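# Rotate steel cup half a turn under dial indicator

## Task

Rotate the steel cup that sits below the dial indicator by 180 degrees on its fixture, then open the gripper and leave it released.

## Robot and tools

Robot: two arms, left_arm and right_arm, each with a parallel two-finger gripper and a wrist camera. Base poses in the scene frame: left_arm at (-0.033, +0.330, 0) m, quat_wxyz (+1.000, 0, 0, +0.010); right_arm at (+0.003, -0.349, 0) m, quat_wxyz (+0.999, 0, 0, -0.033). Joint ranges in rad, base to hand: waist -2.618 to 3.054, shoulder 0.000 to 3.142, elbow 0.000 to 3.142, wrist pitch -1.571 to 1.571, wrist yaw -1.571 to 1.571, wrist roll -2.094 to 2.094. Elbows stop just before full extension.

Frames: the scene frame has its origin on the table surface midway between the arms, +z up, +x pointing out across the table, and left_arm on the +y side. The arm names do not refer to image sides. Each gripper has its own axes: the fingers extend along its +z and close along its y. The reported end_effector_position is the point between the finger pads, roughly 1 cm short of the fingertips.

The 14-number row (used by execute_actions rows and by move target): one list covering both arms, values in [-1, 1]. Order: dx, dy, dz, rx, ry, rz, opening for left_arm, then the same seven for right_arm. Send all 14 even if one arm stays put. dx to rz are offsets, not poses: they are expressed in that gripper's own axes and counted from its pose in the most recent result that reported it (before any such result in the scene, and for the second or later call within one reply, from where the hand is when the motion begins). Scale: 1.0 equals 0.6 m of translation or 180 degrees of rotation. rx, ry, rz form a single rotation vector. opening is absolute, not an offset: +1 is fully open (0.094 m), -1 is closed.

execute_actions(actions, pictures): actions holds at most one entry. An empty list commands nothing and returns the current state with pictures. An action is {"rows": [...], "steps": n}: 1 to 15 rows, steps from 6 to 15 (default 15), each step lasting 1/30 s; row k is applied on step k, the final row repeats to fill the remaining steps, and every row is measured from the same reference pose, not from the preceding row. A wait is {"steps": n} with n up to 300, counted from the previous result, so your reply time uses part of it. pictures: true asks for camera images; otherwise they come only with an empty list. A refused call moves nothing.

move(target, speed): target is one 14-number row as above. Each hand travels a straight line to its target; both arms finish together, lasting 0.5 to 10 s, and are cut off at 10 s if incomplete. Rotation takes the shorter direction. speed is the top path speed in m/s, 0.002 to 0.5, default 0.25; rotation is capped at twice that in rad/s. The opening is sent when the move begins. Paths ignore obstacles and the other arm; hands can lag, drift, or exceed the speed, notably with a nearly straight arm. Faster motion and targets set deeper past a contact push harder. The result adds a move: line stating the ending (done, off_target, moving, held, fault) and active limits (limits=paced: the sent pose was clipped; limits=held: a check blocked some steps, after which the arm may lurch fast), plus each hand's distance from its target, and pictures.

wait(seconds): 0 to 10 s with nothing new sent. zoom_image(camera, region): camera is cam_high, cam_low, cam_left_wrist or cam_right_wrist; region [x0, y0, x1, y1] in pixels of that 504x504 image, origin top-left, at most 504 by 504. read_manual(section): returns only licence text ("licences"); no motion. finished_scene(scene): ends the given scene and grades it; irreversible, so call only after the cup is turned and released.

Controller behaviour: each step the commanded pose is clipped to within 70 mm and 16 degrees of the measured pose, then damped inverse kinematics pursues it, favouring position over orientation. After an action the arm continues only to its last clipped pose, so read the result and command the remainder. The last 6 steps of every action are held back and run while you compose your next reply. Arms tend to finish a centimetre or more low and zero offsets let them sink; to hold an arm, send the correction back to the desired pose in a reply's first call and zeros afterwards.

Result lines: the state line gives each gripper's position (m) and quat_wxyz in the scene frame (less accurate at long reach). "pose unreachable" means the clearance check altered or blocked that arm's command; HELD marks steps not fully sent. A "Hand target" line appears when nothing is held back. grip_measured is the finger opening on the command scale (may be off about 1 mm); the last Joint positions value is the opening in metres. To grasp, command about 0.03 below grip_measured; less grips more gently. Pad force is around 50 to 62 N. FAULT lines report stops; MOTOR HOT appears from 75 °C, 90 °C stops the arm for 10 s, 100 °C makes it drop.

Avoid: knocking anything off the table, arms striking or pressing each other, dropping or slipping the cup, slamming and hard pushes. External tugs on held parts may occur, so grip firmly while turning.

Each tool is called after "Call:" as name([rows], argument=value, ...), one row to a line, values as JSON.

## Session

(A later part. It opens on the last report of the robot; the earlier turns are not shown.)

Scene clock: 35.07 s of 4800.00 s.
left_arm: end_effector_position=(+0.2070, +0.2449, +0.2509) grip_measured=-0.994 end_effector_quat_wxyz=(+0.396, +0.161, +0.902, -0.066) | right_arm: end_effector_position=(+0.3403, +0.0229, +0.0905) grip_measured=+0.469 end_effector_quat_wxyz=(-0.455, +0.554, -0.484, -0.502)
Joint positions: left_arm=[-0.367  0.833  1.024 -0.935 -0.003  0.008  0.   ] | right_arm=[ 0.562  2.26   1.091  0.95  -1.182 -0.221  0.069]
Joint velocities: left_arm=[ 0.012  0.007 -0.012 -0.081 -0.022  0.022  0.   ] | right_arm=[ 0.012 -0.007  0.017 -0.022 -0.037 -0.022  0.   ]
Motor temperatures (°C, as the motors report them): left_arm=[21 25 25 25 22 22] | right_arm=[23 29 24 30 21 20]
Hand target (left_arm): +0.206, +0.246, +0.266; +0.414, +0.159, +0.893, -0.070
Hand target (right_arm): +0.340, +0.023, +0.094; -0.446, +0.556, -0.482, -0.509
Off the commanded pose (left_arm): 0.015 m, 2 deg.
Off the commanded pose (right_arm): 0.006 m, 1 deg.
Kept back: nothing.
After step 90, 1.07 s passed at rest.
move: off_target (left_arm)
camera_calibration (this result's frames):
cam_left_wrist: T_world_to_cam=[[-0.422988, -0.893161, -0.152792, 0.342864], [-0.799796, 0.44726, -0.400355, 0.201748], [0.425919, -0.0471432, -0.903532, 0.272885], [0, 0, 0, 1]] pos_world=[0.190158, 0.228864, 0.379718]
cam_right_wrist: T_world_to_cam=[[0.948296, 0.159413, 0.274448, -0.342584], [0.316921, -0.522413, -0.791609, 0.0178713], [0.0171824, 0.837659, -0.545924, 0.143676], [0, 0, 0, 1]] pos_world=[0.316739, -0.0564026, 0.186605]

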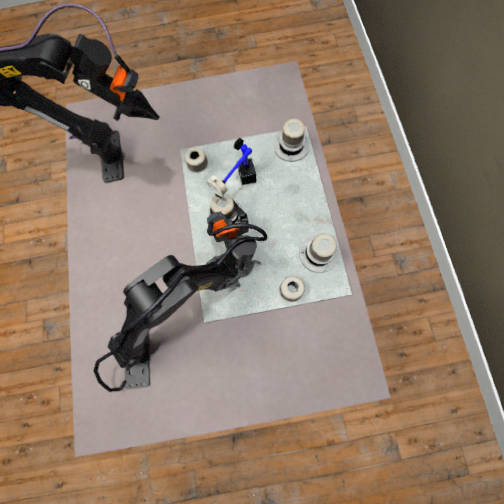

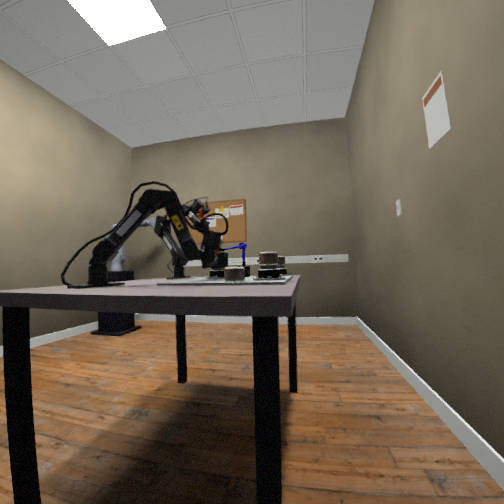

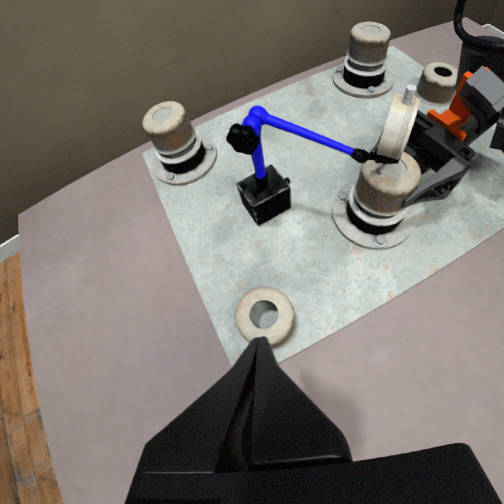

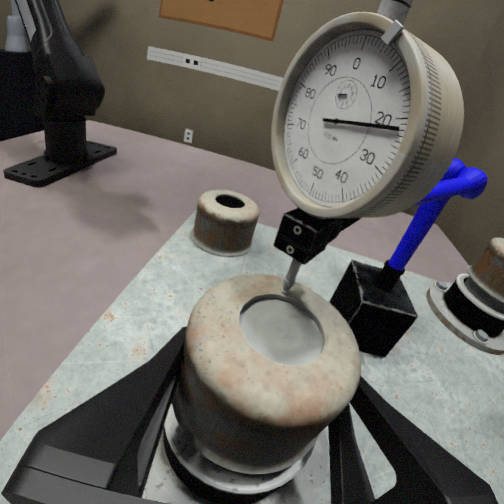

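Call:
move(target=[-0.0166,0.0011,-0.0186,0,-0.0128,0,-1,-0.02,0.0035,0.0056,0.4947,-0.0013,0.0453,1], speed=0.35)

Scene clock: 40.07 s of 4800.00 s.
left_arm: end_effector_position=(+0.2070, +0.2449, +0.2509) grip_measured=-0.994 end_effector_quat_wxyz=(+0.396, +0.161, +0.902, -0.066) | right_arm: end_effector_position=(+0.3338, +0.0198, +0.0946) grip_measured=+1.000 end_effector_quat_wxyz=(+0.675, -0.056, +0.735, +0.039)
Joint positions: left_arm=[-0.367  0.833  1.024 -0.935 -0.003  0.008  0.   ] | right_arm=[1.212 2.189 0.945 1.084 1.006 0.118 0.094]
Joint velocities: left_arm=[-0.012 -0.012 -0.017 -0.007  0.051 -0.11   0.001] | right_arm=[-0.002  0.007 -0.017 -0.051 -0.007  0.037  0.   ]
Motor temperatures (°C, as the motors report them): left_arm=[21 24 25 25 22 22] | right_arm=[23 30 24 30 21 20]
Hand target (left_arm): +0.206, +0.246, +0.266; +0.414, +0.159, +0.893, -0.070
Hand target (right_arm): +0.334, +0.025, +0.103; +0.679, -0.041, +0.731, +0.049
Off the commanded pose (left_arm): 0.015 m, 2 deg.
Off the commanded pose (right_arm): 0.011 m, 2 deg.
Kept back: nothing.
move: off_target (left_arm, right_arm)
camera_calibration (this result's frames):
cam_left_wrist: T_world_to_cam=[[-0.422988, -0.893161, -0.152792, 0.342864], [-0.799796, 0.44726, -0.400355, 0.201748], [0.425919, -0.0471432, -0.903532, 0.272885], [0, 0, 0, 1]] pos_world=[0.190158, 0.228864, 0.379718]
cam_right_wrist: T_world_to_cam=[[0.177706, -0.945106, 0.274219, -0.0579431], [-0.518829, -0.326759, -0.789965, 0.296571], [0.836204, -0.00189122, -0.548415, -0.107948], [0, 0, 0, 1]] pos_world=[0.254432, 0.0419407, 0.190969]

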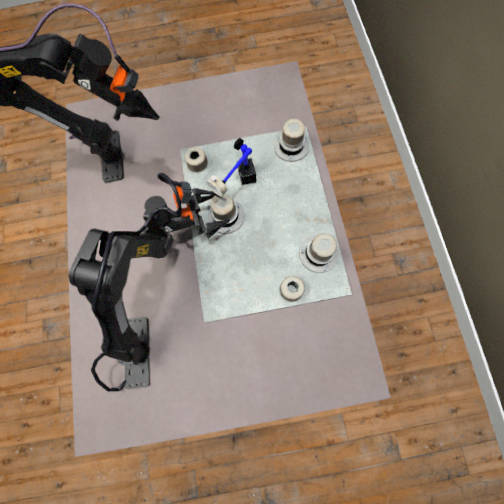

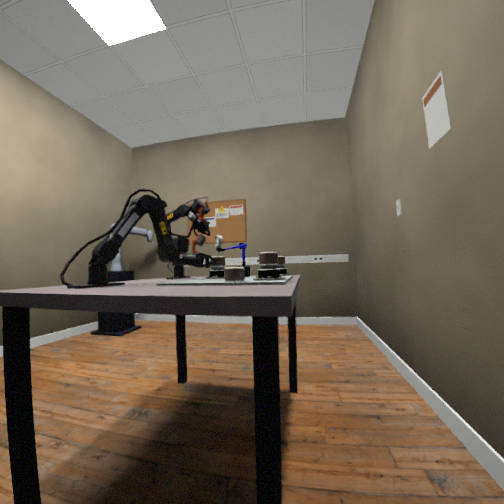

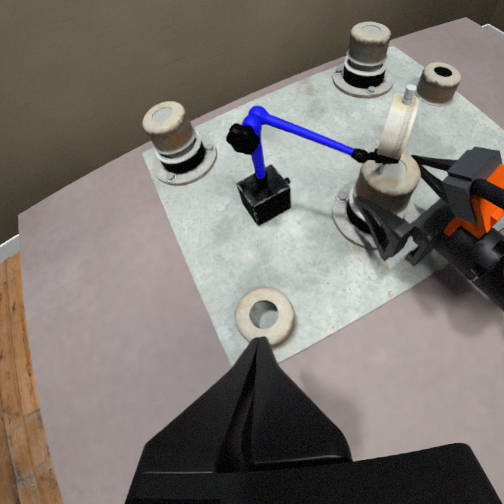

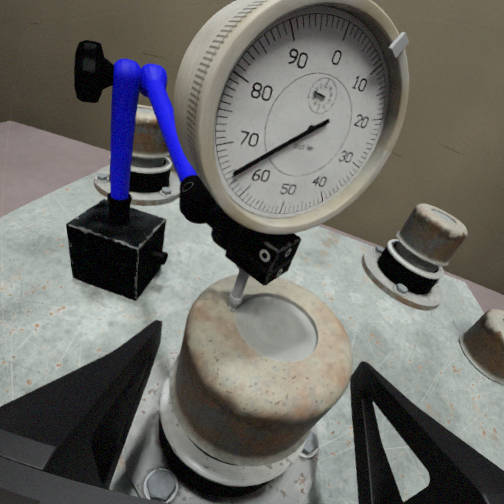

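Call:
execute_actions([
  {"rows": [[-0.0166,0.0011,-0.0186,0,-0.0128,0,-1,-0.0150,0.009,0.004,0,-0.005,0.012,0.9],[-0.0166,0.0011,-0.0186,0,-0.0128,0,-1,-0.0153,0.010,0.008,0,-0.005,0.013,0.81],[-0.0166,0.0011,-0.0186,0,-0.0128,0,-1,-0.0156,0.011,0.012,0,-0.005,0.013,0.75],[-0.0166,0.0011,-0.0186,0,-0.0128,0,-1,-0.0156,0.011,0.015,0,-0.005,0.013,0.71],[-0.0166,0.0011,-0.0186,0,-0.0128,0,-1,-0.0156,0.011,0.016,0,-0.005,0.013,0.68],[-0.0166,0.0011,-0.0186,0,-0.0128,0,-1,-0.0156,0.011,0.016,0,-0.005,0.013,0.65],[-0.0166,0.0011,-0.0186,0,-0.0128,0,-1,-0.0156,0.011,0.016,0,-0.005,0.013,0.62],[-0.0166,0.0011,-0.0186,0,-0.0128,0,-1,-0.0156,0.011,0.016,0,-0.005,0.013,0.59],[-0.0166,0.0011,-0.0186,0,-0.0128,0,-1,-0.0156,0.011,0.016,0,-0.005,0.013,0.565],[-0.0166,0.0011,-0.0186,0,-0.0128,0,-1,-0.0156,0.011,0.016,0,-0.005,0.013,0.54],[-0.0166,0.0011,-0.0186,0,-0.0128,0,-1,-0.0156,0.011,0.016,0,-0.005,0.013,0.515],[-0.0166,0.0011,-0.0186,0,-0.0128,0,-1,-0.0156,0.011,0.016,0,-0.005,0.013,0.495],[-0.0166,0.0011,-0.0186,0,-0.0128,0,-1,-0.0156,0.011,0.016,0,-0.005,0.013,0.475],[-0.0166,0.0011,-0.0186,0,-0.0128,0,-1,-0.0156,0.011,0.016,0,-0.005,0.013,0.455],[-0.0166,0.0011,-0.0186,0,-0.0128,0,-1,-0.0156,0.011,0.016,0,-0.005,0.013,0.438]], "steps": 15},
])

Call:
execute_actions([
  {"steps": 9},
], pictures=true)

Scene clock: 41.70 s of 4800.00 s.
left_arm: end_effector_position=(+0.2070, +0.2449, +0.2509) grip_measured=-0.994 end_effector_quat_wxyz=(+0.396, +0.161, +0.902, -0.066) | right_arm: end_effector_position=(+0.3369, +0.0234, +0.0961) grip_measured=+0.579 end_effector_quat_wxyz=(+0.677, -0.051, +0.733, +0.041)
Joint positions: left_arm=[-0.367  0.833  1.024 -0.935 -0.003  0.008  0.   ] | right_arm=[1.209 2.2   0.968 1.081 1.008 0.12  0.074]
Joint velocities: left_arm=[-0.012  0.022 -0.022 -0.037 -0.022 -0.037 -0.001] | right_arm=[-0.051 -0.002  0.017 -0.095 -0.051 -0.081 -0.024]
Motor temperatures (°C, as the motors report them): left_arm=[21 24 25 25 22 22] | right_arm=[23 30 24 30 21 20]
Steps of this call (steps 1 to 40: nothing new was sent; steps 41 to 49: the first 9 steps of this action). Readings (end_effector_position):
41: left_arm (+0.2070, +0.2449, +0.2509) | right_arm (+0.3339, +0.0194, +0.0943)
42: left_arm (+0.2070, +0.2449, +0.2509) | right_arm (+0.3340, +0.0197, +0.0946)
44: left_arm (+0.2070, +0.2449, +0.2509) | right_arm (+0.3348, +0.0216, +0.0954)
48: left_arm (+0.2070, +0.2449, +0.2509) | right_arm (+0.3363, +0.0240, +0.0963)
49: the state above

Scene clock: 42.00 s of 4800.00 s.
left_arm: end_effector_position=(+0.2070, +0.2449, +0.2509) grip_measured=-0.994 end_effector_quat_wxyz=(+0.396, +0.161, +0.902, -0.066) | right_arm: end_effector_position=(+0.3381, +0.0220, +0.0959) grip_measured=+0.470 end_effector_quat_wxyz=(+0.677, -0.049, +0.733, +0.040)
Joint positions: left_arm=[-0.367  0.833  1.024 -0.935 -0.003  0.008  0.   ] | right_arm=[1.206 2.2   0.968 1.08  1.01  0.121 0.069]
Joint velocities: left_arm=[-0.002  0.012 -0.012 -0.022  0.022  0.081 -0.001] | right_arm=[ 0.007 -0.007 -0.002 -0.007 -0.081  0.037 -0.001]
Motor temperatures (°C, as the motors report them): left_arm=[21 24 25 25 22 22] | right_arm=[23 30 24 30 21 20]
Hand target (left_arm): +0.206, +0.246, +0.266; +0.414, +0.159, +0.893, -0.070
Hand target (right_arm): +0.343, +0.028, +0.103; +0.680, -0.040, +0.730, +0.054
Off the commanded pose (left_arm): 0.015 m, 2 deg.
Off the commanded pose (right_arm): 0.011 m, 2 deg.
Kept back: nothing.
Steps of this call (steps 1 to 6: the last 6 steps of your previous action; steps 7 to 9: nothing new was sent). Readings (end_effector_position):
1: left_arm (+0.2070, +0.2449, +0.2509) | right_arm (+0.3373, +0.0229, +0.0961)
2: left_arm (+0.2070, +0.2449, +0.2509) | right_arm (+0.3378, +0.0225, +0.0960)
4: left_arm (+0.2070, +0.2449, +0.2509) | right_arm (+0.3381, +0.0220, +0.0959)
8: left_arm (+0.2070, +0.2449, +0.2509) | right_arm (+0.3381, +0.0220, +0.0959)
9: the state above
camera_calibration (this result's frames):
cam_left_wrist: T_world_to_cam=[[-0.422988, -0.893161, -0.152792, 0.342864], [-0.799796, 0.44726, -0.400355, 0.201748], [0.425919, -0.0471432, -0.903532, 0.272885], [0, 0, 0, 1]] pos_world=[0.190158, 0.228864, 0.379718]
cam_right_wrist: T_world_to_cam=[[0.167503, -0.949481, 0.265386, -0.0525873], [-0.51898, -0.313793, -0.795106, 0.300785], [0.838214, -0.00454727, -0.545323, -0.111668], [0, 0, 0, 1]] pos_world=[0.258512, 0.0439457, 0.192217]

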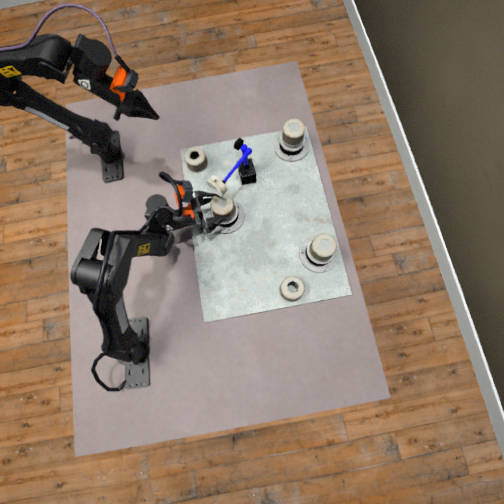

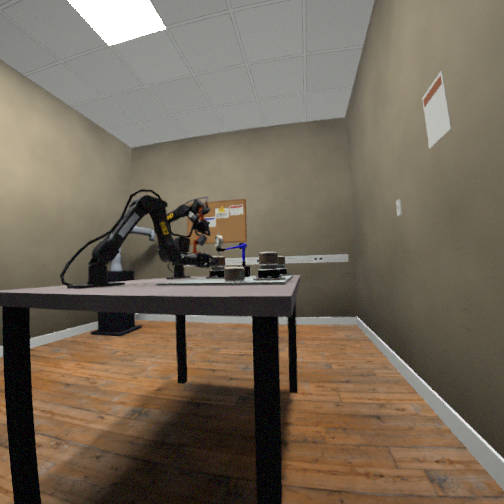

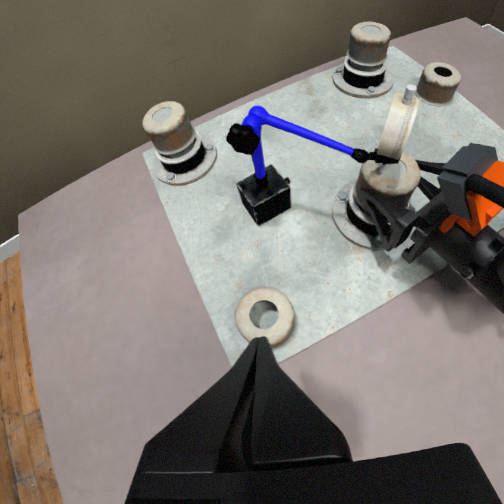

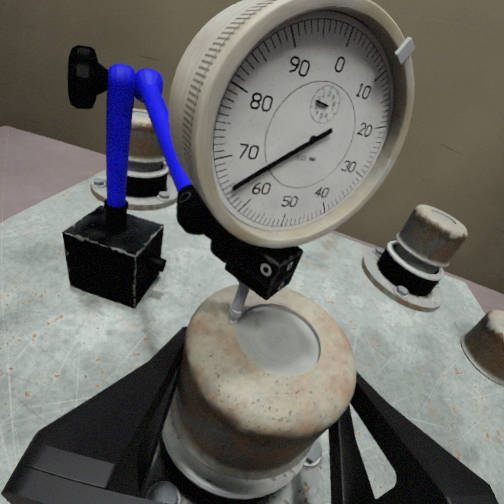

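Call:
move(target=[-0.0166,0.0011,-0.0186,0,-0.0128,0,-1,-0.007,0.003,0.003,-0.4901,-0.0038,-0.0392,0.435], speed=0.32)

Scene clock: 45.97 s of 4800.00 s.
left_arm: end_effector_position=(+0.2070, +0.2449, +0.2509) grip_measured=-0.994 end_effector_quat_wxyz=(+0.396, +0.161, +0.902, -0.066) | right_arm: end_effector_position=(+0.3403, +0.0243, +0.0953) grip_measured=+0.470 end_effector_quat_wxyz=(-0.462, +0.547, -0.491, -0.496)
Joint positions: left_arm=[-0.367  0.833  1.024 -0.935 -0.003  0.008  0.   ] | right_arm=[ 0.57   2.24   1.071  0.972 -1.148 -0.199  0.069]
Joint velocities: left_arm=[ 0.002  0.007 -0.007  0.007 -0.022 -0.081 -0.001] | right_arm=[ 0.002 -0.012  0.012 -0.081 -0.066 -0.022  0.   ]
Motor temperatures (°C, as the motors report them): left_arm=[21 24 25 26 22 22] | right_arm=[23 30 24 30 21 20]
Hand target (left_arm): +0.206, +0.246, +0.266; +0.414, +0.159, +0.893, -0.070
Hand target (right_arm): +0.343, +0.026, +0.099; -0.457, +0.547, -0.492, -0.500
Off the commanded pose (left_arm): 0.015 m, 2 deg.
Off the commanded pose (right_arm): 0.005 m, 1 deg.
Kept back: nothing.
move: off_target (left_arm)
camera_calibration (this result's frames):
cam_left_wrist: T_world_to_cam=[[-0.422988, -0.893161, -0.152792, 0.342864], [-0.799796, 0.44726, -0.400355, 0.201748], [0.425919, -0.0471432, -0.903532, 0.272885], [0, 0, 0, 1]] pos_world=[0.190158, 0.228864, 0.379718]
cam_right_wrist: T_world_to_cam=[[0.952196, 0.133283, 0.274878, -0.344842], [0.302871, -0.529385, -0.792478, 0.0274526], [0.0398927, 0.837847, -0.544446, 0.137232], [0, 0, 0, 1]] pos_world=[0.314568, -0.054485, 0.19126]

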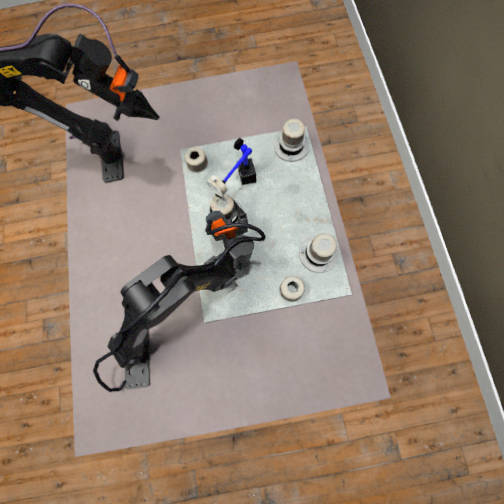

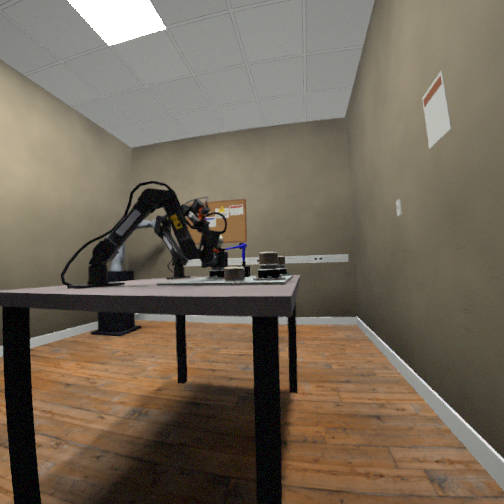

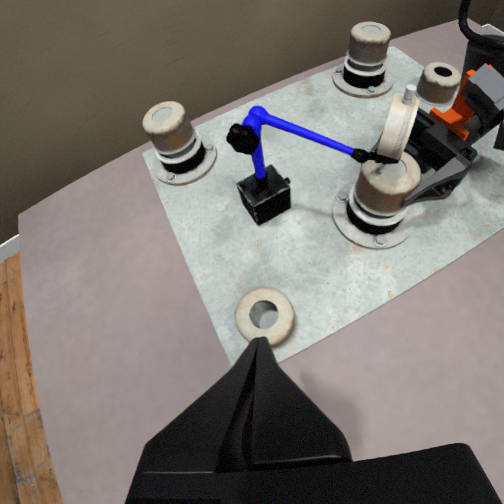

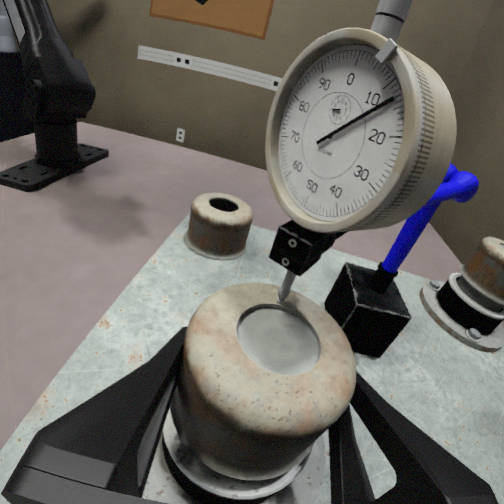

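Call:
move(target=[-0.0166,0.0011,-0.0186,0,-0.0128,0,-1,-0.015,-0.003,-0.1,0,-0.004,0,1], speed=0.13)

Scene clock: 47.57 s of 4800.00 s.
left_arm: end_effector_position=(+0.2070, +0.2449, +0.2509) grip_measured=-0.994 end_effector_quat_wxyz=(+0.396, +0.161, +0.902, -0.066) | right_arm: end_effector_position=(+0.3522, -0.0323, +0.0997) grip_measured=+1.000 end_effector_quat_wxyz=(-0.463, +0.539, -0.497, -0.498)
Joint positions: left_arm=[-0.367  0.833  1.024 -0.935 -0.003  0.008  0.   ] | right_arm=[ 0.429  2.183  1.003  0.922 -1.275 -0.251  0.094]
Joint velocities: left_arm=[-0.002 -0.012 -0.002 -0.139  0.007  0.11  -0.   ] | right_arm=[ 0.007  0.007 -0.027 -0.037  0.007 -0.007  0.   ]
Motor temperatures (°C, as the motors report them): left_arm=[21 24 25 26 22 22] | right_arm=[23 30 24 30 21 20]
Hand target (left_arm): +0.206, +0.246, +0.266; +0.414, +0.159, +0.893, -0.070
Hand target (right_arm): +0.348, -0.035, +0.109; -0.465, +0.544, -0.489, -0.499
Off the commanded pose (left_arm): 0.015 m, 2 deg.
Off the commanded pose (right_arm): 0.011 m, 1 deg.
Kept back: nothing.
move: off_target (left_arm, right_arm)
camera_calibration (this result's frames):
cam_left_wrist: T_world_to_cam=[[-0.422988, -0.893161, -0.152792, 0.342864], [-0.799796, 0.44726, -0.400355, 0.201748], [0.425919, -0.0471432, -0.903532, 0.272885], [0, 0, 0, 1]] pos_world=[0.190158, 0.228864, 0.379718]
cam_right_wrist: T_world_to_cam=[[0.957914, 0.119248, 0.261115, -0.350916], [0.283836, -0.529336, -0.799525, 0.00477135], [0.0428762, 0.83999, -0.540905, 0.185266], [0, 0, 0, 1]] pos_world=[0.326849, -0.11125, 0.195656]

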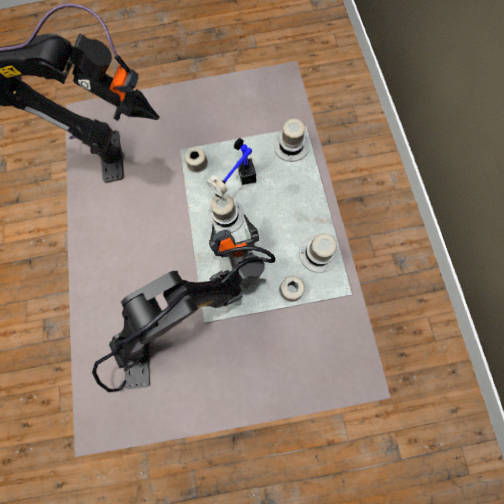

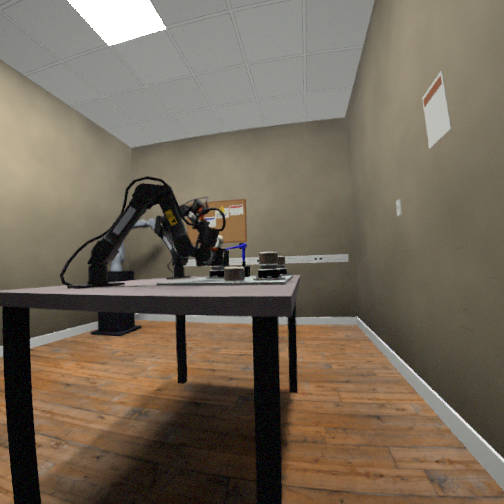

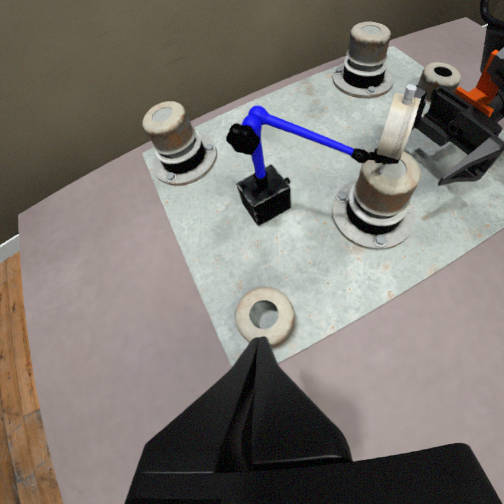

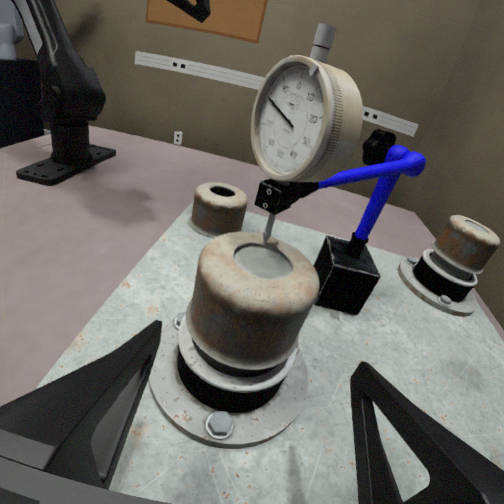

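Call:
zoom_image(camera="cam_right_wrist", region=[140, 20, 400, 450])

Call:
zoom_image(camera="cam_left_wrist", region=[310, 70, 504, 290])

Region (140, 20, 400, 450) of cam_right_wrist's 504x504 image, scaled by 1.172, with more detail than that image has; it fills the left 305 columns of this view, and the rest is white.

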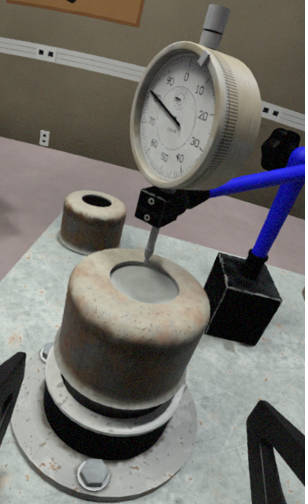

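Region (310, 70, 504, 290) of cam_left_wrist's 504x504 image, scaled by 2.291, with more detail than that image has; it fills the left 444 columns of this view, and the rest is white.

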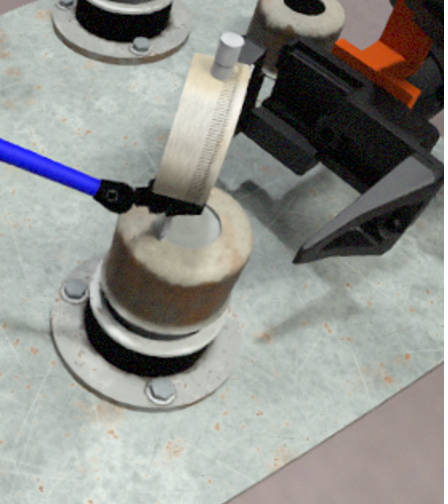

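The cup is still seated and released. By the gripper's measured yaw it turned about 180° (roughly 91.6° plus 87.9°). Finishing the scene.

Call:
finished_scene(scene=2)

The scene is finished: the task was done.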